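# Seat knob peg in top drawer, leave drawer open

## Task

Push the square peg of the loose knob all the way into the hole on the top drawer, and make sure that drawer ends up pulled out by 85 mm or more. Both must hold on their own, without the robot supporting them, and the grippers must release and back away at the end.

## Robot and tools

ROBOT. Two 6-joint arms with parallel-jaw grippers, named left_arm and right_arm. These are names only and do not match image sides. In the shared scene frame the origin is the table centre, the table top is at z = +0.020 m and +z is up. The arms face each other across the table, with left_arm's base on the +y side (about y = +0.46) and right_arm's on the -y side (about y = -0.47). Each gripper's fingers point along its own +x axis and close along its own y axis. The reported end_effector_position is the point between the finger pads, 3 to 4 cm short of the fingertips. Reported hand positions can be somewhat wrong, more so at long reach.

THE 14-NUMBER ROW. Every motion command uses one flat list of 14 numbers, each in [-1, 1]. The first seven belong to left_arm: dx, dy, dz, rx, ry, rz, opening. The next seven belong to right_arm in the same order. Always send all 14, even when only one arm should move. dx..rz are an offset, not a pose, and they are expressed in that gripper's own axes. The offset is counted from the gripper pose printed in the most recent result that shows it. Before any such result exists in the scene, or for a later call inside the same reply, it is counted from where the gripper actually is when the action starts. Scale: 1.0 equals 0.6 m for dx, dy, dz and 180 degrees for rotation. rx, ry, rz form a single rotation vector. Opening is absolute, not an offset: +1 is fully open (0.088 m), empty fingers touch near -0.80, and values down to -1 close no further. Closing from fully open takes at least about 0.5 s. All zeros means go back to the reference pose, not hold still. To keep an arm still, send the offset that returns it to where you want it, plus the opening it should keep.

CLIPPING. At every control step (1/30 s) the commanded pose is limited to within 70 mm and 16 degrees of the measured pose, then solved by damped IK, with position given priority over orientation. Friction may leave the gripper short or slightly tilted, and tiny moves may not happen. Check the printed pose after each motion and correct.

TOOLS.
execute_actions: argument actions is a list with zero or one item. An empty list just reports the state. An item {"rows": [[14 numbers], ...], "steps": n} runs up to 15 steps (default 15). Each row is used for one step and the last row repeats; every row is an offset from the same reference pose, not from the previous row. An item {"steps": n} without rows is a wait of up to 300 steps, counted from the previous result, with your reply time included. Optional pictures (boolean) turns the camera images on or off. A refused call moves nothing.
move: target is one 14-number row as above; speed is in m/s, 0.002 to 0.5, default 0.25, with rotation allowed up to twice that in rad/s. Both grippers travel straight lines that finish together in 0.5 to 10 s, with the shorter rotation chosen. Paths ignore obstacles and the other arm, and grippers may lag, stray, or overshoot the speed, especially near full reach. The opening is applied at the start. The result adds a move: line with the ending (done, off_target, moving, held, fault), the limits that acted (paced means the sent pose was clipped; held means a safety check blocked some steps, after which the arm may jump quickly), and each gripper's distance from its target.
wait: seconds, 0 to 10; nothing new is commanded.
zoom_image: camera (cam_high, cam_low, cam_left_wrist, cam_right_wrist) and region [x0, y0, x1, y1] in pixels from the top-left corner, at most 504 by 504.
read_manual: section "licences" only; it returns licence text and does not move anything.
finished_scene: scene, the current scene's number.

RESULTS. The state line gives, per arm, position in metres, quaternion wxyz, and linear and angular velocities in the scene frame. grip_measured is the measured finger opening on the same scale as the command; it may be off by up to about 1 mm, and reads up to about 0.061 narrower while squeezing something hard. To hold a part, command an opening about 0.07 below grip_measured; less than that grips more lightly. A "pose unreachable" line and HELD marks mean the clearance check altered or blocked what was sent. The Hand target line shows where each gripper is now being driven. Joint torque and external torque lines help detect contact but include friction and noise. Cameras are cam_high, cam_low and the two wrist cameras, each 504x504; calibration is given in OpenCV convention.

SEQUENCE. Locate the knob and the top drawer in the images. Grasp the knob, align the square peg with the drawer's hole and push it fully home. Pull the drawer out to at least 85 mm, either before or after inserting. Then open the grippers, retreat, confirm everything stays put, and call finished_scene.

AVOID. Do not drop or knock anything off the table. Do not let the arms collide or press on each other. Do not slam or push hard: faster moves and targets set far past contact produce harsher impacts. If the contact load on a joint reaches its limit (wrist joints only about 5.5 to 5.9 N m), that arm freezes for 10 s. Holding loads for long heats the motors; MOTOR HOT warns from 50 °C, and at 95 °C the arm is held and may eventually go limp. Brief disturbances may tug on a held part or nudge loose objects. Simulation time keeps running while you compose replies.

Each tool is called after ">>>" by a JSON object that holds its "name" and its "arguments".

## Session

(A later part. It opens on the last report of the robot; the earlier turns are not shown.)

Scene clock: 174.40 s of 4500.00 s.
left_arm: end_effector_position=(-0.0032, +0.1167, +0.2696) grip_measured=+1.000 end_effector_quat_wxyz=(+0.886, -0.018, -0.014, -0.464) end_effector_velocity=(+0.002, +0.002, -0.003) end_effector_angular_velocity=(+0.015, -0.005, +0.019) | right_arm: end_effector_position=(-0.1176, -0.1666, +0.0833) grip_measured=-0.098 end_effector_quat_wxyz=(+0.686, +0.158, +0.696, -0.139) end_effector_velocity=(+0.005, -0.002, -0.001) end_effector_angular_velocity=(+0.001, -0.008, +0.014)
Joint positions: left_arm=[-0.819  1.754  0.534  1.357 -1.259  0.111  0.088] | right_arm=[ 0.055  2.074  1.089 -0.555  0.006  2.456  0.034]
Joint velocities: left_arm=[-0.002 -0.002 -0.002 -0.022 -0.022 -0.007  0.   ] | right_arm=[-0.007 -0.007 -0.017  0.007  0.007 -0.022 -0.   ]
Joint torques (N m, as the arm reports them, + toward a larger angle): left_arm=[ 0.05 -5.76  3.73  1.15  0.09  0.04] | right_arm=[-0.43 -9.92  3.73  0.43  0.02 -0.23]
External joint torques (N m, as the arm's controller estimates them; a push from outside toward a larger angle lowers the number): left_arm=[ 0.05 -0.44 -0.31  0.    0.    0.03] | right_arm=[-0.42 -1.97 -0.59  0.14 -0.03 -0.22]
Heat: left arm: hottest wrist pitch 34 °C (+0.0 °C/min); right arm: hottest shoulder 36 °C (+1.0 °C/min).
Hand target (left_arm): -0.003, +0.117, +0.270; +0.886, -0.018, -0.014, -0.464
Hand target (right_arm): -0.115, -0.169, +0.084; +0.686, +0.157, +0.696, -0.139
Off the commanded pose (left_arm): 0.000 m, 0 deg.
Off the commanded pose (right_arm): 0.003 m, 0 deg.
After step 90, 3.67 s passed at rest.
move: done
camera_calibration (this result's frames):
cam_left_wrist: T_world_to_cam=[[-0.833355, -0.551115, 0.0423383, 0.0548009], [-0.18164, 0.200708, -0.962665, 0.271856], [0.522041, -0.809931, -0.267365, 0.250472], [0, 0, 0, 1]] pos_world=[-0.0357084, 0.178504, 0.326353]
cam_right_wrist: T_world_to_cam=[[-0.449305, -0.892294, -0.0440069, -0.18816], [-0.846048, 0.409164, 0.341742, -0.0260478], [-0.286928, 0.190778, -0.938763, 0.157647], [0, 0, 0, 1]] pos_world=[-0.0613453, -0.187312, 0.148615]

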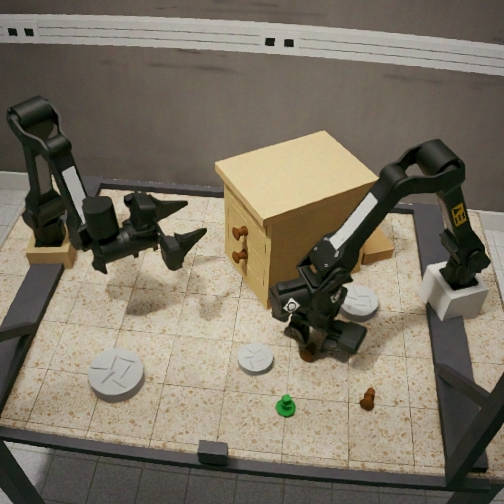

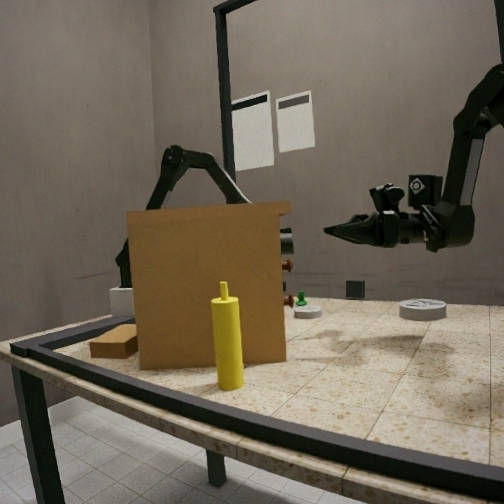

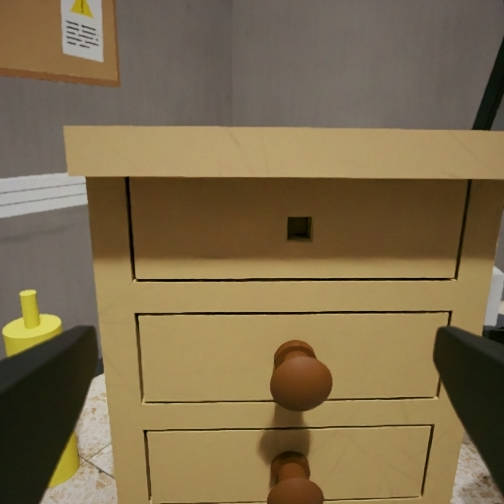

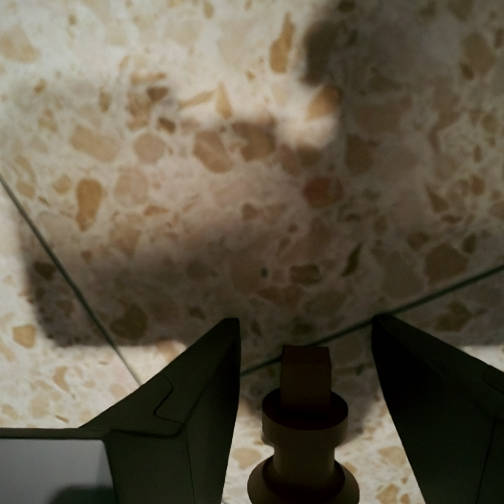

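>>> {"name": "move", "arguments": {"target": [0,0,0,0,0,0,1, 0.006,0,0.002,0,0,0,-0.1], "speed": 0.03}}

>>> {"name": "move", "arguments": {"target": [0,0,0,0,0,0,1, 0,0,0,0,0,0,-0.65]}}

Scene clock: 177.90 s of 4500.00 s.
left_arm: end_effector_position=(-0.0032, +0.1167, +0.2696) grip_measured=+1.000 end_effector_quat_wxyz=(+0.886, -0.018, -0.014, -0.464) end_effector_velocity=(+0.001, +0.001, +0.001) end_effector_angular_velocity=(-0.009, +0.011, +0.005) | right_arm: end_effector_position=(-0.1182, -0.1652, +0.0833) grip_measured=-0.098 end_effector_quat_wxyz=(+0.684, +0.160, +0.698, -0.136) end_effector_velocity=(-0.001, -0.004, -0.001) end_effector_angular_velocity=(-0.021, +0.014, +0.006)
Joint positions: left_arm=[-0.819  1.754  0.534  1.357 -1.259  0.111  0.088] | right_arm=[ 0.055  2.074  1.088 -0.546  0.006  2.456  0.034]
Joint velocities: left_arm=[-0.002 -0.002 -0.002  0.007 -0.007 -0.007  0.   ] | right_arm=[-0.002  0.002 -0.002 -0.007 -0.022 -0.007 -0.   ]
Joint torques (N m, as the arm reports them, + toward a larger angle): left_arm=[-0.06 -5.39  3.55  1.13  0.04  0.02] | right_arm=[-0.13 -7.82  4.53  0.69  0.04 -0.08]
External joint torques (N m, as the arm's controller estimates them; a push from outside toward a larger angle lowers the number): left_arm=[-0.07  0.   -0.51 -0.03 -0.04  0.01] | right_arm=[-0.14  0.09  0.25  0.38 -0.01 -0.08]
Heat: left arm: hottest wrist pitch 33 °C (-1.0 °C/min); right arm: hottest shoulder 36 °C (+0.0 °C/min).
Hand target (left_arm): -0.003, +0.117, +0.270; +0.886, -0.018, -0.014, -0.464
Hand target (right_arm): -0.117, -0.167, +0.080; +0.686, +0.158, +0.696, -0.139
Off the commanded pose (left_arm): 0.000 m, 0 deg.
Off the commanded pose (right_arm): 0.004 m, 0 deg.
move: done
camera_calibration (this result's frames):
cam_left_wrist: T_world_to_cam=[[-0.833355, -0.551115, 0.0423383, 0.0548009], [-0.18164, 0.200708, -0.962665, 0.271856], [0.522041, -0.809931, -0.267365, 0.250472], [0, 0, 0, 1]] pos_world=[-0.0357084, 0.178504, 0.326353]
cam_right_wrist: T_world_to_cam=[[-0.449138, -0.892115, -0.0490438, -0.186675], [-0.844921, 0.406249, 0.347952, -0.0279781], [-0.29049, 0.197717, -0.936229, 0.157746], [0, 0, 0, 1]] pos_world=[-0.0616586, -0.186359, 0.148266]

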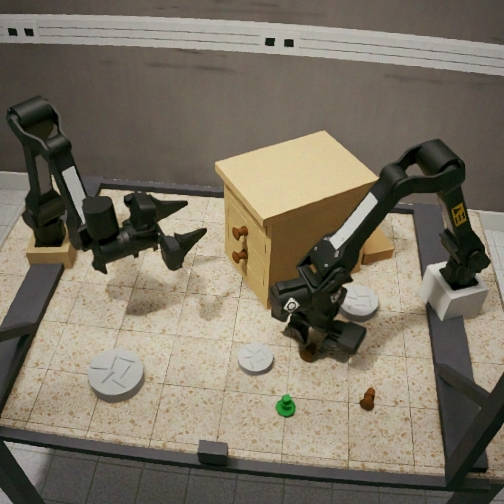

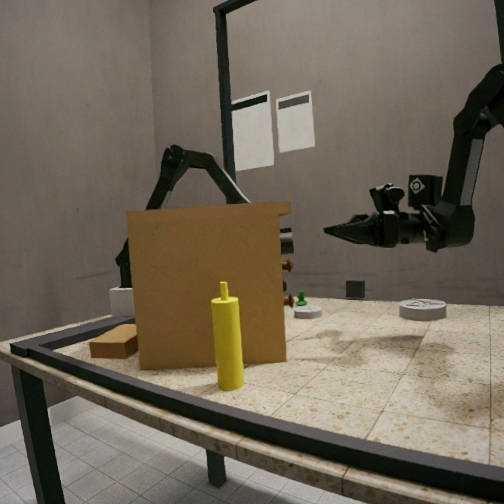

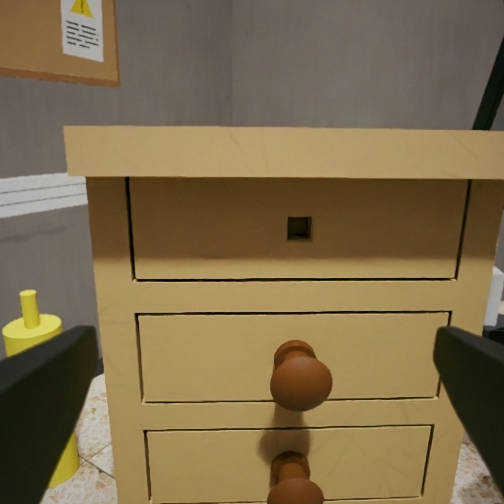

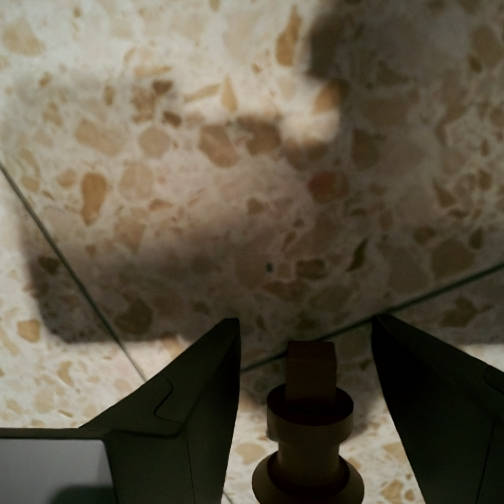

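Scene clock: 178.47 s of 4500.00 s.
left_arm: end_effector_position=(-0.0032, +0.1167, +0.2696) grip_measured=+1.000 end_effector_quat_wxyz=(+0.886, -0.018, -0.014, -0.464) end_effector_velocity=(+0.002, +0.002, -0.001) end_effector_angular_velocity=(+0.003, +0.004, +0.019) | right_arm: end_effector_position=(-0.1182, -0.1651, +0.0834) grip_measured=-0.615 end_effector_quat_wxyz=(+0.684, +0.160, +0.698, -0.136) end_effector_velocity=(+0.002, -0.001, +0.000) end_effector_angular_velocity=(-0.010, +0.003, +0.000)
Joint positions: left_arm=[-0.819  1.754  0.534  1.357 -1.259  0.111  0.088] | right_arm=[ 0.055  2.074  1.088 -0.546  0.006  2.456  0.009]
Joint velocities: left_arm=[-0.002 -0.002 -0.002 -0.007 -0.022 -0.007  0.   ] | right_arm=[-0.007 -0.002 -0.002 -0.007 -0.007 -0.007 -0.   ]
Joint torques (N m, as the arm reports them, + toward a larger angle): left_arm=[ 0.   -5.34  3.68  1.14  0.04  0.02] | right_arm=[ 0.03 -8.88  5.24  0.32  0.05 -0.02]
External joint torques (N m, as the arm's controller estimates them; a push from outside toward a larger angle lowers the number): left_arm=[-0.01  0.02 -0.35 -0.02 -0.04  0.01] | right_arm=[ 0.07 -0.89  0.89  0.   -0.01 -0.02]
Heat: left arm: hottest wrist pitch 33 °C (-1.0 °C/min); right arm: hottest shoulder 36 °C (+0.0 °C/min).
Hand target (left_arm): -0.003, +0.117, +0.270; +0.886, -0.018, -0.014, -0.464
Hand target (right_arm): -0.118, -0.165, +0.083; +0.684, +0.160, +0.698, -0.136
Off the commanded pose (left_arm): 0.000 m, 0 deg.
Off the commanded pose (right_arm): 0.000 m, 0 deg.
move: done
camera_calibration (this result's frames):
cam_left_wrist: T_world_to_cam=[[-0.833355, -0.551115, 0.0423383, 0.0548009], [-0.18164, 0.200708, -0.962665, 0.271856], [0.522041, -0.809931, -0.267365, 0.250472], [0, 0, 0, 1]] pos_world=[-0.0357084, 0.178504, 0.326353]
cam_right_wrist: T_world_to_cam=[[-0.449146, -0.892099, -0.0492719, -0.186605], [-0.844861, 0.40613, 0.348235, -0.028077], [-0.290649, 0.198036, -0.936112, 0.157748], [0, 0, 0, 1]] pos_world=[-0.0616846, -0.186307, 0.148253]

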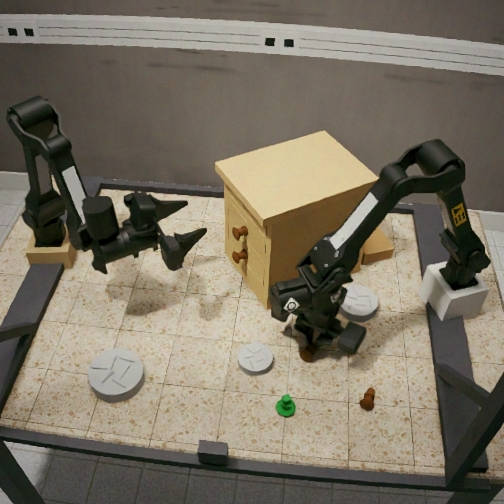

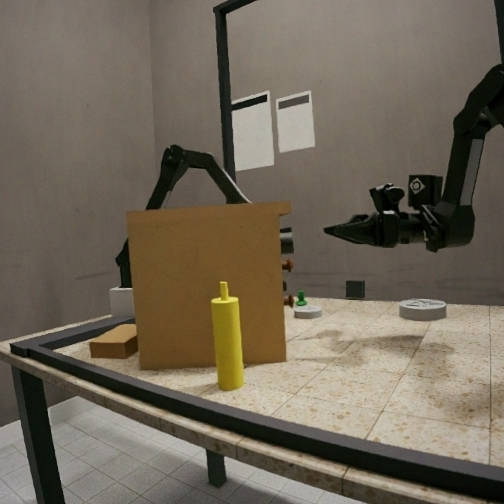

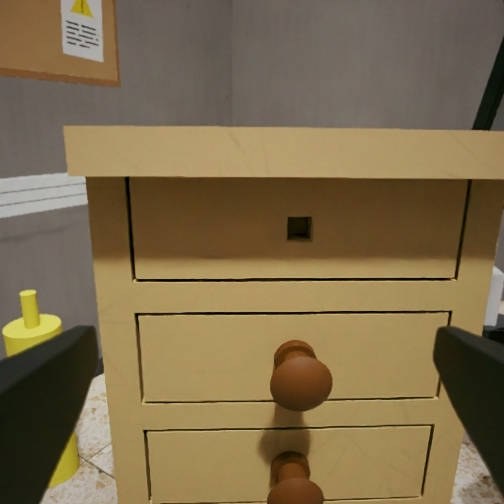

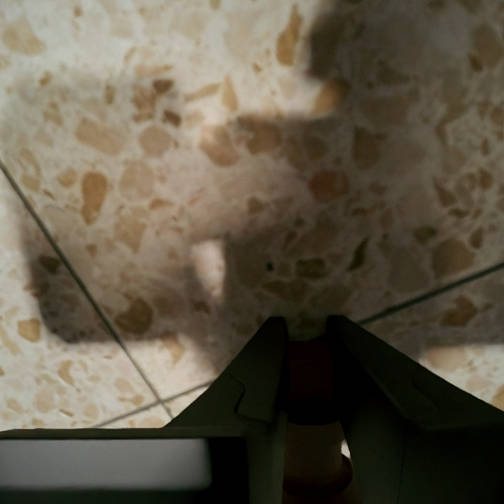

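>>> {"name": "move", "arguments": {"target": [0,0,0,0,0,0,1, -0.04,0,0,0,0,0,-0.7], "speed": 0.1}}

>>> {"name": "move", "arguments": {"target": [0,0,0,0,0,0,1, -0.24,0.077,-0.093,-0.753,0,0,-0.7], "speed": 0.4}}

Scene clock: 207.63 s of 4500.00 s.
left_arm: end_effector_position=(-0.0032, +0.1167, +0.2696) grip_measured=+1.000 end_effector_quat_wxyz=(+0.886, -0.018, -0.014, -0.464) end_effector_velocity=(+0.000, +0.001, -0.001) end_effector_angular_velocity=(+0.002, +0.002, +0.005) | right_arm: end_effector_position=(-0.1156, -0.1703, +0.1017) grip_measured=-0.615 end_effector_quat_wxyz=(+0.688, +0.155, +0.694, -0.141) end_effector_velocity=(+0.001, -0.002, +0.000) end_effector_angular_velocity=(-0.010, +0.003, +0.020)
Joint positions: left_arm=[-0.819  1.754  0.534  1.357 -1.259  0.111  0.088] | right_arm=[ 0.055  2.021  1.099 -0.628  0.006  2.456  0.009]
Joint velocities: left_arm=[-0.002 -0.002 -0.002 -0.007 -0.007 -0.007  0.   ] | right_arm=[-0.002 -0.002 -0.002 -0.007 -0.007 -0.022 -0.   ]
Joint torques (N m, as the arm reports them, + toward a larger angle): left_arm=[-0.03 -5.39  3.69  1.13  0.08  0.06] | right_arm=[ 0.06 -9.92  6.75  0.19  0.04  0.  ]
External joint torques (N m, as the arm's controller estimates them; a push from outside toward a larger angle lowers the number): left_arm=[-0.03 -0.05 -0.36 -0.02 -0.01  0.05] | right_arm=[ 0.02 -2.09  2.19 -0.11 -0.01  0.  ]
Heat: left arm: hottest wrist pitch 33 °C (-1.0 °C/min); right arm: hottest shoulder 37 °C (+2.0 °C/min).
Hand target (left_arm): -0.003, +0.117, +0.270; +0.886, -0.018, -0.014, -0.464
Hand target (right_arm): -0.118, -0.166, +0.107; +0.684, +0.160, +0.698, -0.136
Off the commanded pose (left_arm): 0.000 m, 0 deg.
Off the commanded pose (right_arm): 0.007 m, 1 deg.
After step 90, 25.37 s passed at rest.
move: done
camera_calibration (this result's frames):
cam_left_wrist: T_world_to_cam=[[-0.833355, -0.551115, 0.0423383, 0.0548009], [-0.18164, 0.200708, -0.962665, 0.271856], [0.522041, -0.809931, -0.267365, 0.250472], [0, 0, 0, 1]] pos_world=[-0.0357084, 0.178504, 0.326353]
cam_right_wrist: T_world_to_cam=[[-0.448788, -0.892816, -0.0383136, -0.190375], [-0.84765, 0.411726, 0.33462, -0.0281588], [-0.28298, 0.18265, -0.941574, 0.175579], [0, 0, 0, 1]] pos_world=[-0.0596216, -0.190445, 0.167449]

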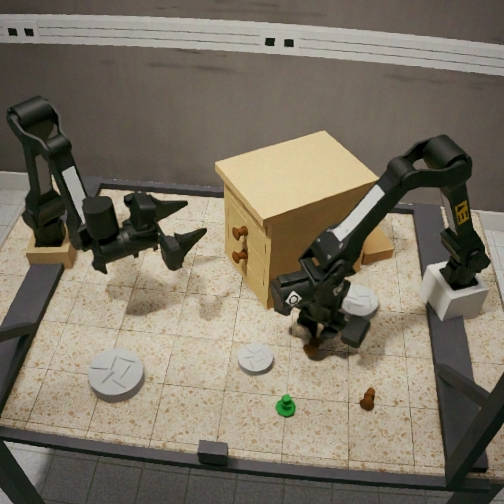

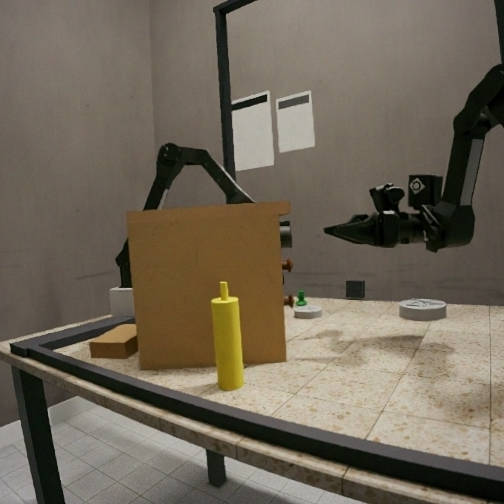

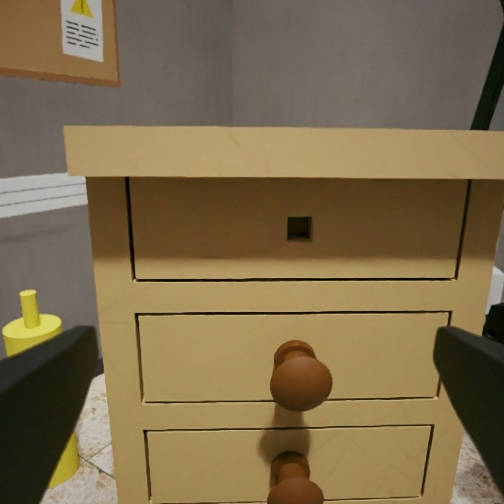

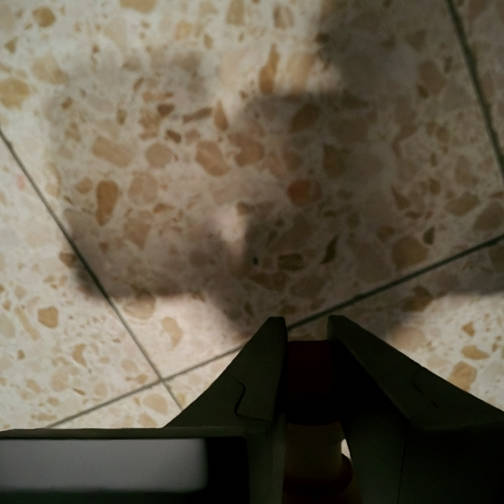

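Scene clock: 211.20 s of 4500.00 s.
left_arm: end_effector_position=(-0.0032, +0.1167, +0.2696) grip_measured=+1.000 end_effector_quat_wxyz=(+0.886, -0.018, -0.014, -0.464) end_effector_velocity=(+0.000, +0.001, -0.001) end_effector_angular_velocity=(-0.005, +0.008, +0.005) | right_arm: end_effector_position=(-0.1468, -0.1101, +0.2472) grip_measured=-0.622 end_effector_quat_wxyz=(+0.405, -0.577, +0.396, +0.588) end_effector_velocity=(-0.001, -0.003, +0.004) end_effector_angular_velocity=(-0.016, +0.016, +0.020)
Joint positions: left_arm=[-0.819  1.754  0.534  1.357 -1.259  0.111  0.088] | right_arm=[ 0.056  2.071  1.8   -1.28   0.004  0.097  0.009]
Joint velocities: left_arm=[-0.002  0.002 -0.002  0.007 -0.007 -0.007  0.   ] | right_arm=[-0.002 -0.002  0.012 -0.022 -0.022 -0.022 -0.   ]
Joint torques (N m, as the arm reports them, + toward a larger angle): left_arm=[-0.03 -5.48  3.71  1.18  0.07  0.02] | right_arm=[-0.09 -8.95  8.63  0.28  0.04 -0.14]
External joint torques (N m, as the arm's controller estimates them; a push from outside toward a larger angle lowers the number): left_arm=[-0.03 -0.14 -0.33  0.02 -0.02  0.01] | right_arm=[-0.05  0.44  2.89 -0.09  0.04 -0.14]
Heat: left arm: hottest wrist pitch 33 °C (-1.0 °C/min); right arm: hottest shoulder 38 °C (+3.0 °C/min).
Hand target (left_arm): -0.003, +0.117, +0.270; +0.886, -0.018, -0.014, -0.464
Hand target (right_arm): -0.147, -0.107, +0.247; -0.404, +0.578, -0.394, -0.589
Off the commanded pose (left_arm): 0.000 m, 0 deg.
Off the commanded pose (right_arm): 0.002 m, 0 deg.
move: done
camera_calibration (this result's frames):
cam_left_wrist: T_world_to_cam=[[-0.833355, -0.551115, 0.0423383, 0.0548009], [-0.18164, 0.200708, -0.962665, 0.271856], [0.522041, -0.809931, -0.267365, 0.250472], [0, 0, 0, 1]] pos_world=[-0.0357084, 0.178504, 0.326353]
cam_right_wrist: T_world_to_cam=[[0.947514, 0.319087, -0.0200326, 0.188811], [0.309911, -0.901257, 0.302806, -0.0947655], [0.0785668, -0.293121, -0.952842, 0.296173], [0, 0, 0, 1]] pos_world=[-0.172801, -0.0588407, 0.314684]

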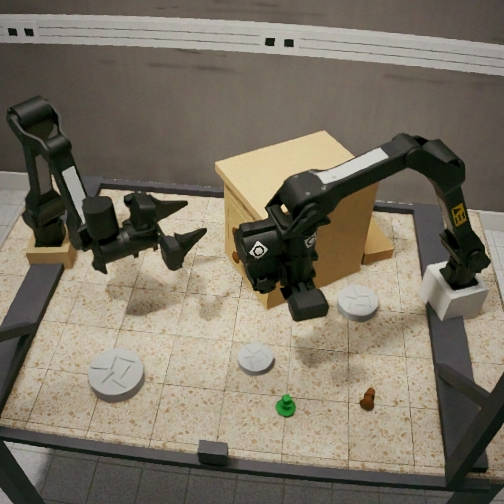

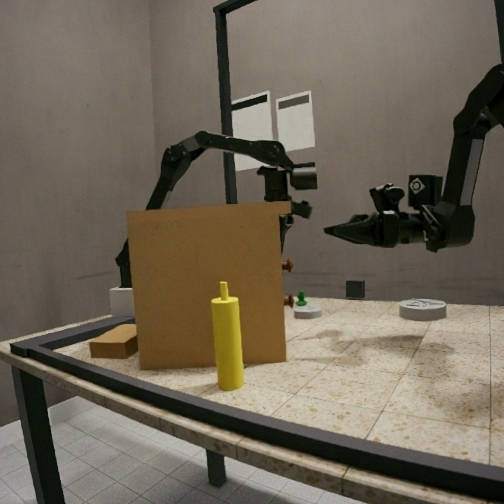

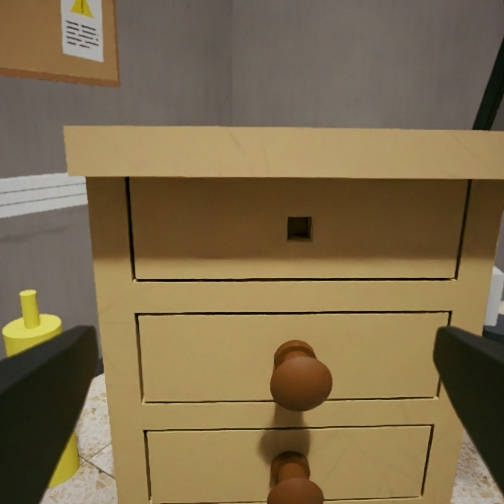

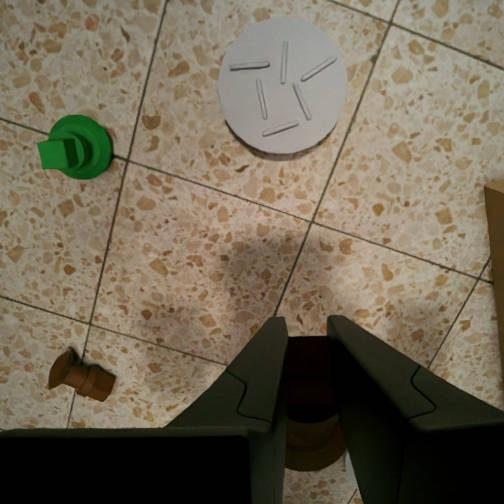

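>>> {"name": "move", "arguments": {"target": [-0.055,-0.158,-0.048,0,0,-0.32,0.5, -0.033,-0.012,0.097,-0.767,0,0,-0.7], "speed": 0.4}}

Scene clock: 223.50 s of 4500.00 s.
left_arm: end_effector_position=(-0.0992, +0.0910, +0.2409) grip_measured=+0.503 end_effector_quat_wxyz=(+0.553, -0.006, -0.022, -0.833) end_effector_velocity=(+0.000, +0.000, -0.000) end_effector_angular_velocity=(+0.001, +0.008, +0.005) | right_arm: end_effector_position=(-0.1611, -0.0561, +0.2699) grip_measured=-0.622 end_effector_quat_wxyz=(+0.388, +0.586, +0.412, -0.580) end_effector_velocity=(+0.003, -0.000, +0.002) end_effector_angular_velocity=(+0.001, -0.008, +0.019)
Joint positions: left_arm=[-0.646  1.807  0.444  1.398 -0.084  0.033  0.064] | right_arm=[ 0.032  2.346  2.338 -1.528  0.004 -2.334  0.009]
Joint velocities: left_arm=[-0.002  0.002 -0.002  0.007 -0.007 -0.007 -0.   ] | right_arm=[-0.002 -0.002  0.002 -0.007  0.007 -0.022  0.   ]
Joint torques (N m, as the arm reports them, + toward a larger angle): left_arm=[ 0.25 -4.68  4.63  1.91  0.19 -0.06] | right_arm=[ -0.26 -10.57   8.19   0.18  -0.06  -0.18]
External joint torques (N m, as the arm's controller estimates them; a push from outside toward a larger angle lowers the number): left_arm=[ 0.24  0.91  0.71  0.25  0.19 -0.07] | right_arm=[-0.22  0.33  2.64 -0.11 -0.04 -0.18]
Heat: left arm: hottest wrist pitch 34 °C (+0.0 °C/min); right arm: hottest shoulder 38 °C (+3.0 °C/min).
Hand target (left_arm): -0.100, +0.088, +0.241; -0.553, +0.009, +0.022, +0.833
Hand target (right_arm): -0.161, -0.054, +0.268; +0.389, +0.586, +0.413, -0.579
Off the commanded pose (left_arm): 0.003 m, 0 deg.
Off the commanded pose (right_arm): 0.003 m, 1 deg.
joint sent to its limit (right arm) — the command would take joint 3 (elbow) past its upper limit, so that joint was sent only as far as its limit.
After step 90, 5.67 s passed at rest.
move: done
camera_calibration (this result's frames):
cam_left_wrist: T_world_to_cam=[[-0.913836, 0.406027, -0.00670589, -0.121388], [0.117676, 0.248973, -0.961335, 0.256945], [-0.388658, -0.879292, -0.2753, 0.189991], [0, 0, 0, 1]] pos_world=[-0.0673231, 0.152372, 0.298501]
cam_right_wrist: T_world_to_cam=[[-0.916673, 0.399629, 0.00253146, -0.116286], [0.375579, 0.859307, 0.347178, 0.0488043], [0.136567, 0.319199, -0.937796, 0.374371], [0, 0, 0, 1]] pos_world=[-0.176053, -0.114965, 0.334435]

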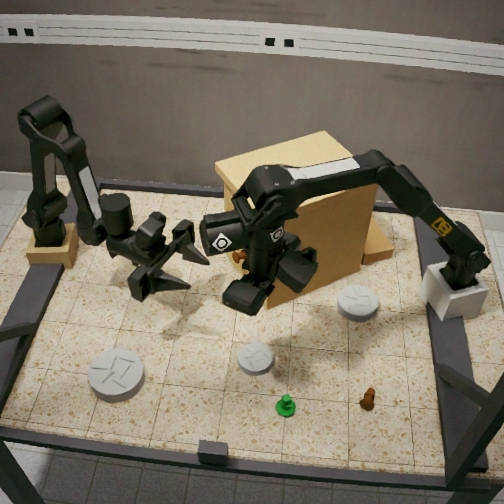

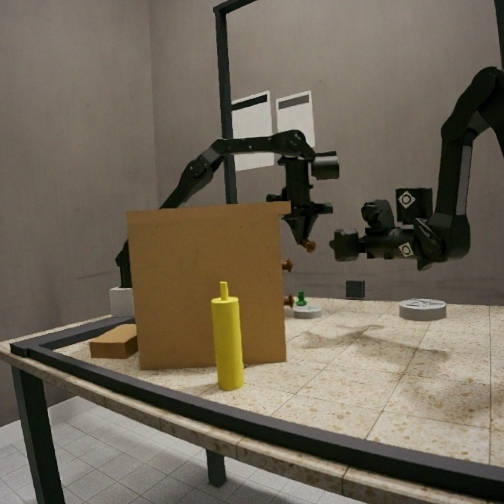

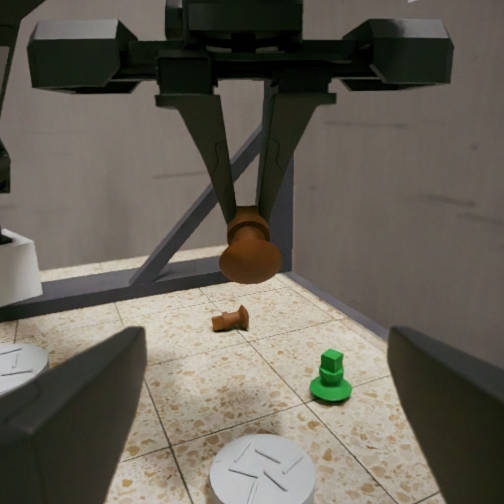

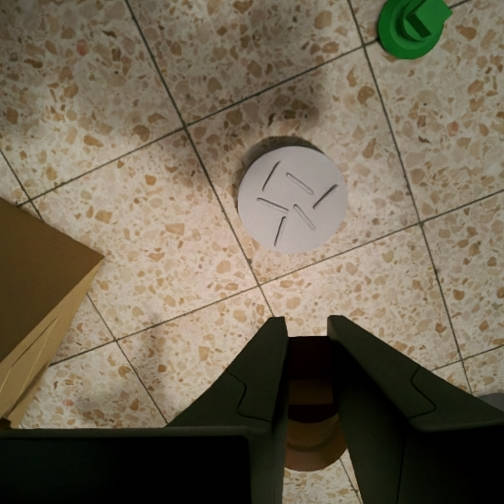

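>>> {"name": "zoom_image", "arguments": {"camera": "cam_low", "region": [270, 190, 390, 280]}}

>>> {"name": "move", "arguments": {"target": [0.083,0.008,0,0,0,0,0.5, 0,0,0,0,0,0,-0.7], "speed": 0.15}}

Region (270, 190, 390, 280) of cam_low's 504x504 image, scaled by 4.200, with more detail than that image has; it fills the top 378 rows of this view, and the rest is white.

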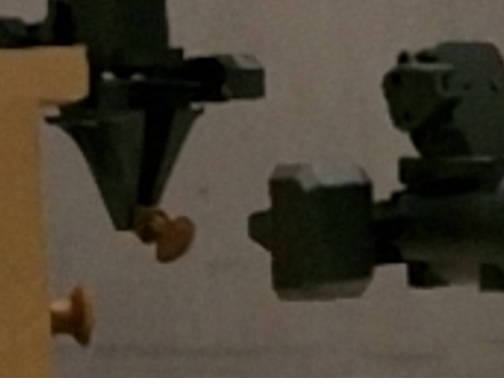

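Scene clock: 231.50 s of 4500.00 s.
left_arm: end_effector_position=(-0.1139, +0.0468, +0.2442) grip_measured=+0.503 end_effector_quat_wxyz=(+0.554, -0.007, -0.023, -0.832) end_effector_velocity=(-0.001, -0.001, -0.000) end_effector_angular_velocity=(+0.005, +0.006, +0.005) | right_arm: end_effector_position=(-0.1611, -0.0560, +0.2700) grip_measured=-0.622 end_effector_quat_wxyz=(+0.388, +0.586, +0.413, -0.579) end_effector_velocity=(+0.003, -0.001, +0.000) end_effector_angular_velocity=(-0.004, -0.009, -0.010)
Joint positions: left_arm=[-0.622  1.91   0.637  1.31  -0.061  0.033  0.064] | right_arm=[ 0.032  2.346  2.338 -1.528  0.004 -2.336  0.009]
Joint velocities: left_arm=[-0.002  0.002  0.007 -0.007 -0.007 -0.007  0.   ] | right_arm=[-0.002 -0.002 -0.002 -0.007  0.007  0.007 -0.   ]
Joint torques (N m, as the arm reports them, + toward a larger angle): left_arm=[ 0.44 -5.72  4.99  1.54  0.16 -0.01] | right_arm=[  0.02 -12.19   6.57   0.32  -0.03   0.05]
External joint torques (N m, as the arm's controller estimates them; a push from outside toward a larger angle lowers the number): left_arm=[ 0.49  1.    0.68 -0.12  0.15 -0.02] | right_arm=[ 0.12 -1.37  1.07  0.03 -0.01  0.05]
Heat: left arm: hottest wrist pitch 35 °C (+1.0 °C/min); right arm: hottest shoulder 39 °C (+4.0 °C/min).
Hand target (left_arm): -0.114, +0.043, +0.243; -0.553, +0.006, +0.022, +0.833
Hand target (right_arm): -0.161, -0.056, +0.270; +0.388, +0.586, +0.412, -0.579
Off the commanded pose (left_arm): 0.004 m, 0 deg.
Off the commanded pose (right_arm): 0.000 m, 0 deg.
After step 90, 4.07 s passed at rest.
move: done
camera_calibration (this result's frames):
cam_left_wrist: T_world_to_cam=[[-0.914153, 0.405301, -0.00744329, -0.116709], [0.117371, 0.247064, -0.961865, 0.273039], [-0.388006, -0.880165, -0.273425, 0.145987], [0, 0, 0, 1]] pos_world=[-0.0820925, 0.108337, 0.301674]
cam_right_wrist: T_world_to_cam=[[-0.917433, 0.39788, 0.00276735, -0.116617], [0.373974, 0.859894, 0.347456, 0.0484321], [0.135866, 0.319803, -0.937692, 0.374341], [0, 0, 0, 1]] pos_world=[-0.175961, -0.114962, 0.334511]

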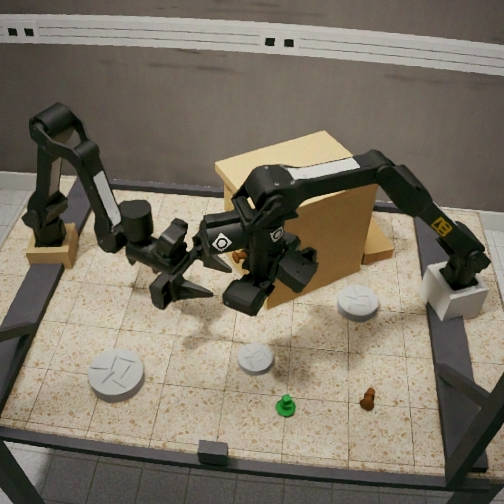

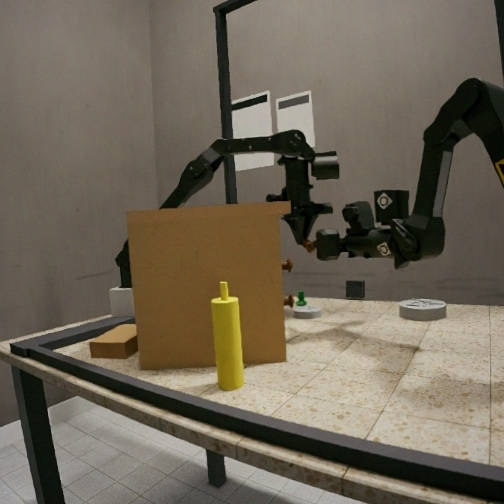

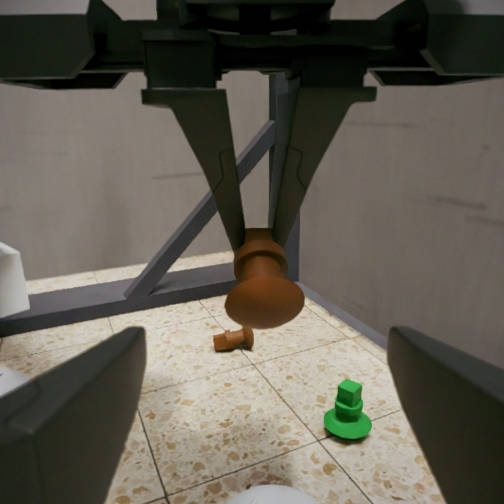

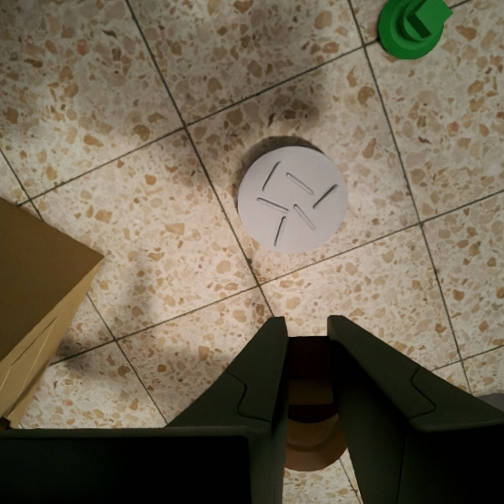

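>>> {"name": "zoom_image", "arguments": {"camera": "cam_left_wrist", "region": [200, 200, 330, 340]}}

>>> {"name": "zoom_image", "arguments": {"camera": "cam_low", "region": [290, 220, 340, 265]}}

Region (200, 200, 330, 340) of cam_left_wrist's 504x504 image, scaled by 3.600, with more detail than that image has; it fills the left 468 columns of this view, and the rest is white.

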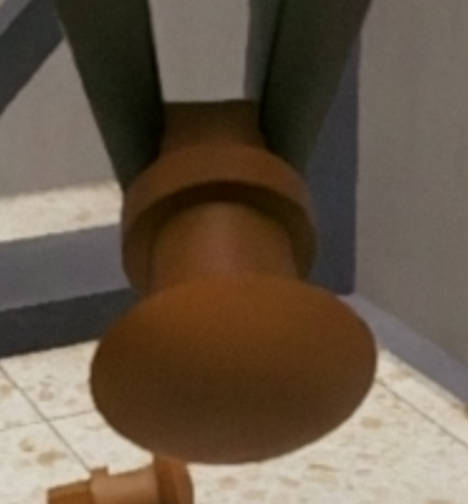

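Region (290, 220, 340, 265) of cam_low's 504x504 image, scaled by 10.080, with more detail than that image has; it fills the top 454 rows of this view, and the rest is white.

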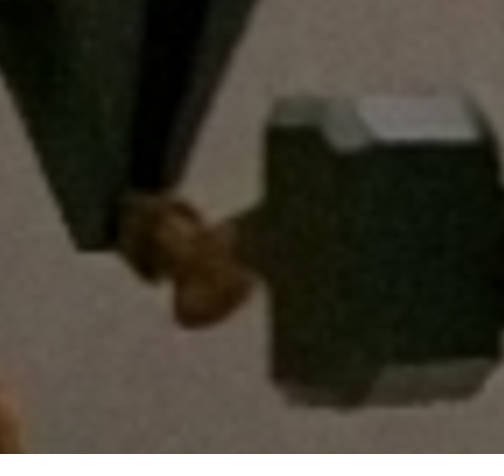

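>>> {"name": "move", "arguments": {"target": [0,0,0,0,0,0,0.5, 0,0,0,0,0.167,0,-0.75], "speed": 0.15}}

Scene clock: 254.37 s of 4500.00 s.
left_arm: end_effector_position=(-0.1141, +0.0465, +0.2443) grip_measured=+0.503 end_effector_quat_wxyz=(+0.554, -0.007, -0.023, -0.832) end_effector_velocity=(+0.000, +0.001, -0.001) end_effector_angular_velocity=(+0.015, +0.018, +0.014) | right_arm: end_effector_position=(-0.1620, -0.0537, +0.2692) grip_measured=-0.622 end_effector_quat_wxyz=(+0.270, +0.715, +0.499, -0.409) end_effector_velocity=(+0.000, -0.000, -0.003) end_effector_angular_velocity=(+0.004, +0.013, -0.006)
Joint positions: left_arm=[-0.622  1.911  0.638  1.31  -0.061  0.033  0.064] | right_arm=[ 0.163  2.009  1.693 -0.892  0.419 -2.277  0.009]
Joint velocities: left_arm=[-0.007 -0.002 -0.002 -0.007 -0.022 -0.022  0.   ] | right_arm=[-0.002 -0.007 -0.022  0.022 -0.007  0.007 -0.   ]
Joint torques (N m, as the arm reports them, + toward a larger angle): left_arm=[ 0.08 -6.84  3.79  1.69 -0.06  0.03] | right_arm=[  0.32 -12.01   5.51   1.02   0.46   0.11]
External joint torques (N m, as the arm's controller estimates them; a push from outside toward a larger angle lowers the number): left_arm=[ 0.12 -0.1  -0.55  0.03 -0.07  0.02] | right_arm=[ 0.29 -2.69 -0.63  0.19  0.23  0.12]
Heat: left arm: hottest wrist pitch 35 °C (+2.0 °C/min); right arm: hottest shoulder 42 °C (+5.0 °C/min).
Hand target (left_arm): -0.114, +0.047, +0.244; -0.554, +0.007, +0.023, +0.832
Hand target (right_arm): -0.161, -0.057, +0.270; +0.269, +0.717, +0.499, -0.407
Off the commanded pose (left_arm): 0.000 m, 0 deg.
Off the commanded pose (right_arm): 0.003 m, 0 deg.
After step 90, 17.67 s passed at rest.
move: done
camera_calibration (this result's frames):
cam_left_wrist: T_world_to_cam=[[-0.914153, 0.405301, -0.00744329, -0.116723], [0.117371, 0.247064, -0.961865, 0.273166], [-0.388006, -0.880165, -0.273425, 0.145655], [0, 0, 0, 1]] pos_world=[-0.0822496, 0.108018, 0.301706]
cam_right_wrist: T_world_to_cam=[[-0.915689, 0.400998, 0.0267202, -0.124308], [0.276505, 0.580364, 0.765978, -0.0964111], [0.291649, 0.708786, -0.642311, 0.339612], [0, 0, 0, 1]] pos_world=[-0.186217, -0.134912, 0.295307]

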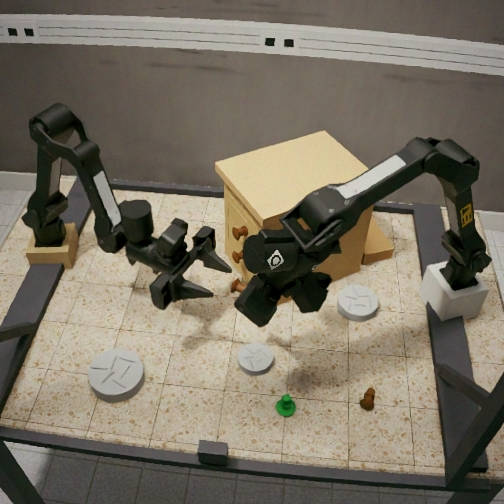

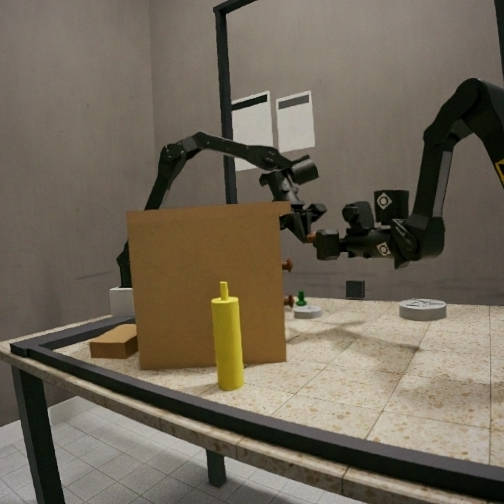

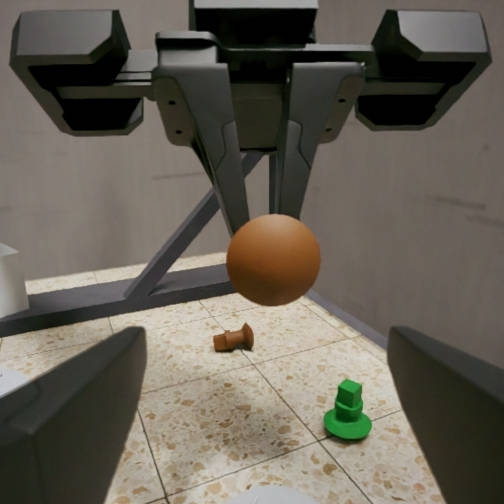

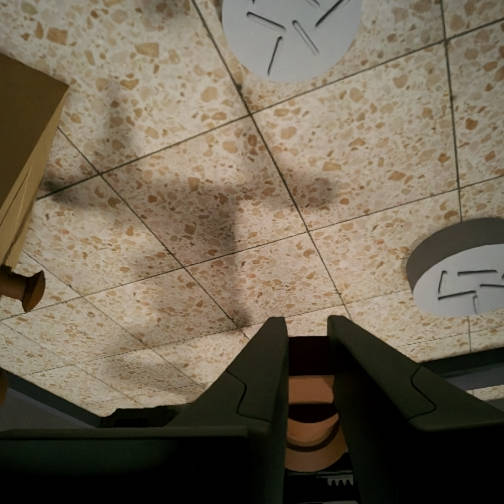

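>>> {"name": "zoom_image", "arguments": {"camera": "cam_low", "region": [280, 200, 350, 263]}}

>>> {"name": "zoom_image", "arguments": {"camera": "cam_high", "region": [140, 210, 300, 330]}}

Region (280, 200, 350, 263) of cam_low's 504x504 image, scaled by 7.200, with more detail than that image has; it fills the top 454 rows of this view, and the rest is white.

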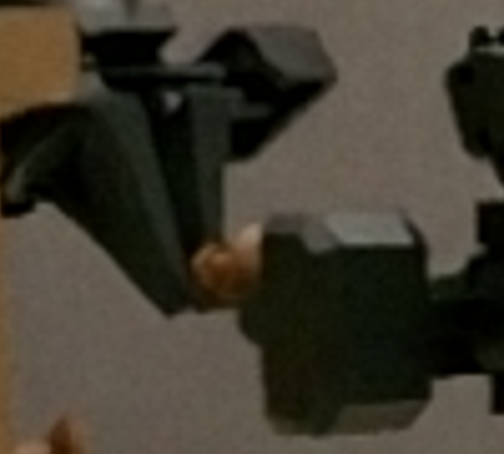

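Region (140, 210, 300, 330) of cam_high's 504x504 image, scaled by 3.150, with more detail than that image has; it fills the top 378 rows of this view, and the rest is white.

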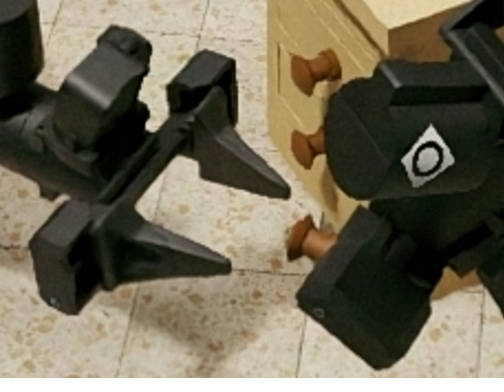

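>>> {"name": "move", "arguments": {"target": [0.02,-0.004,0.032,0,0,0,0.5, 0,0,0,0,0,0,-0.75], "speed": 0.08}}

Scene clock: 267.23 s of 4500.00 s.
left_arm: end_effector_position=(-0.1193, +0.0384, +0.2518) grip_measured=+0.503 end_effector_quat_wxyz=(+0.553, +0.005, -0.016, -0.833) end_effector_velocity=(-0.000, -0.001, -0.005) end_effector_angular_velocity=(+0.023, -0.003, +0.005) | right_arm: end_effector_position=(-0.1618, -0.0537, +0.2692) grip_measured=-0.622 end_effector_quat_wxyz=(+0.269, +0.715, +0.499, -0.409) end_effector_velocity=(+0.004, +0.001, +0.003) end_effector_angular_velocity=(+0.008, -0.022, -0.004)
Joint positions: left_arm=[-0.625  1.882  0.688  1.203 -0.063  0.033  0.064] | right_arm=[ 0.163  2.008  1.691 -0.891  0.42  -2.277  0.009]
Joint velocities: left_arm=[-0.002  0.002  0.002 -0.022 -0.007 -0.007 -0.   ] | right_arm=[-0.002 -0.002  0.002 -0.007  0.022 -0.007 -0.   ]
Joint torques (N m, as the arm reports them, + toward a larger angle): left_arm=[-0.4  -8.77  5.52  1.52 -0.2   0.04] | right_arm=[  0.   -10.44   7.6    0.8    0.18  -0.04]
External joint torques (N m, as the arm's controller estimates them; a push from outside toward a larger angle lowers the number): left_arm=[-0.4  -1.88  0.82 -0.16 -0.2   0.03] | right_arm=[ 0.09 -0.97  1.34 -0.05 -0.07 -0.03]
Heat: left arm: hottest wrist pitch 36 °C (+3.0 °C/min); right arm: hottest shoulder 44 °C (+7.0 °C/min).
Hand target (left_arm): -0.121, +0.037, +0.264; -0.554, +0.007, +0.023, +0.832
Hand target (right_arm): -0.162, -0.054, +0.269; +0.270, +0.715, +0.499, -0.409
Off the commanded pose (left_arm): 0.012 m, 2 deg.
Off the commanded pose (right_arm): 0.000 m, 0 deg.
After step 90, 9.10 s passed at rest.
move: off_target (left_arm)
camera_calibration (this result's frames):
cam_left_wrist: T_world_to_cam=[[-0.913748, 0.406193, -0.00852252, -0.117845], [0.129034, 0.270248, -0.954105, 0.281549], [-0.385247, -0.872911, -0.299351, 0.145147], [0, 0, 0, 1]] pos_world=[-0.088092, 0.0984803, 0.311073]
cam_right_wrist: T_world_to_cam=[[-0.915539, 0.401338, 0.0267632, -0.124127], [0.276366, 0.579317, 0.76682, -0.096788], [0.292249, 0.709451, -0.641303, 0.339418], [0, 0, 0, 1]] pos_world=[-0.186089, -0.134912, 0.295211]

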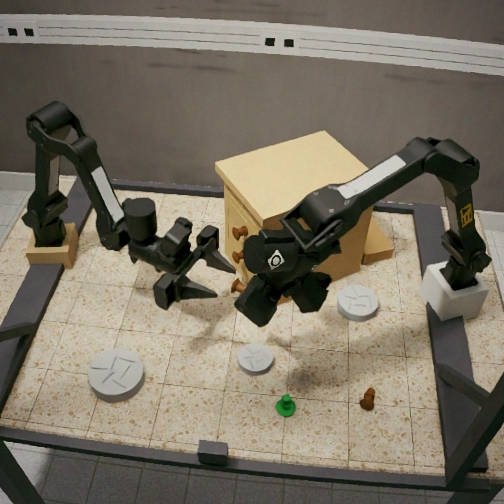

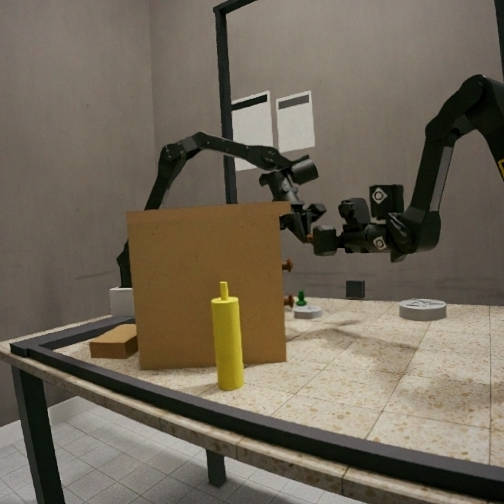

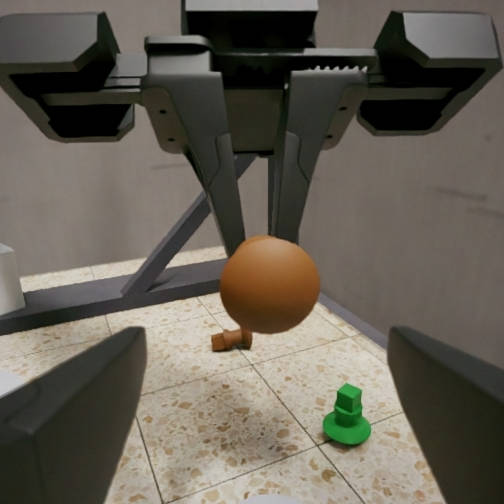

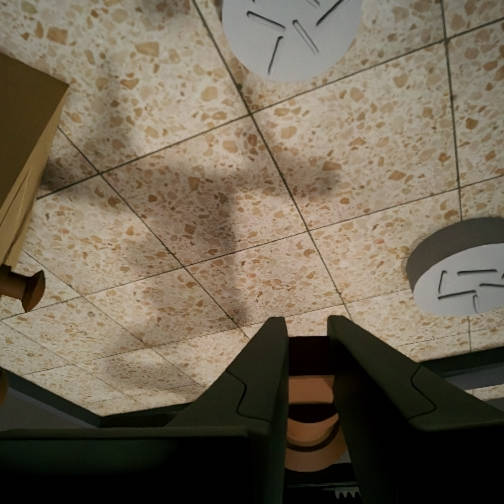

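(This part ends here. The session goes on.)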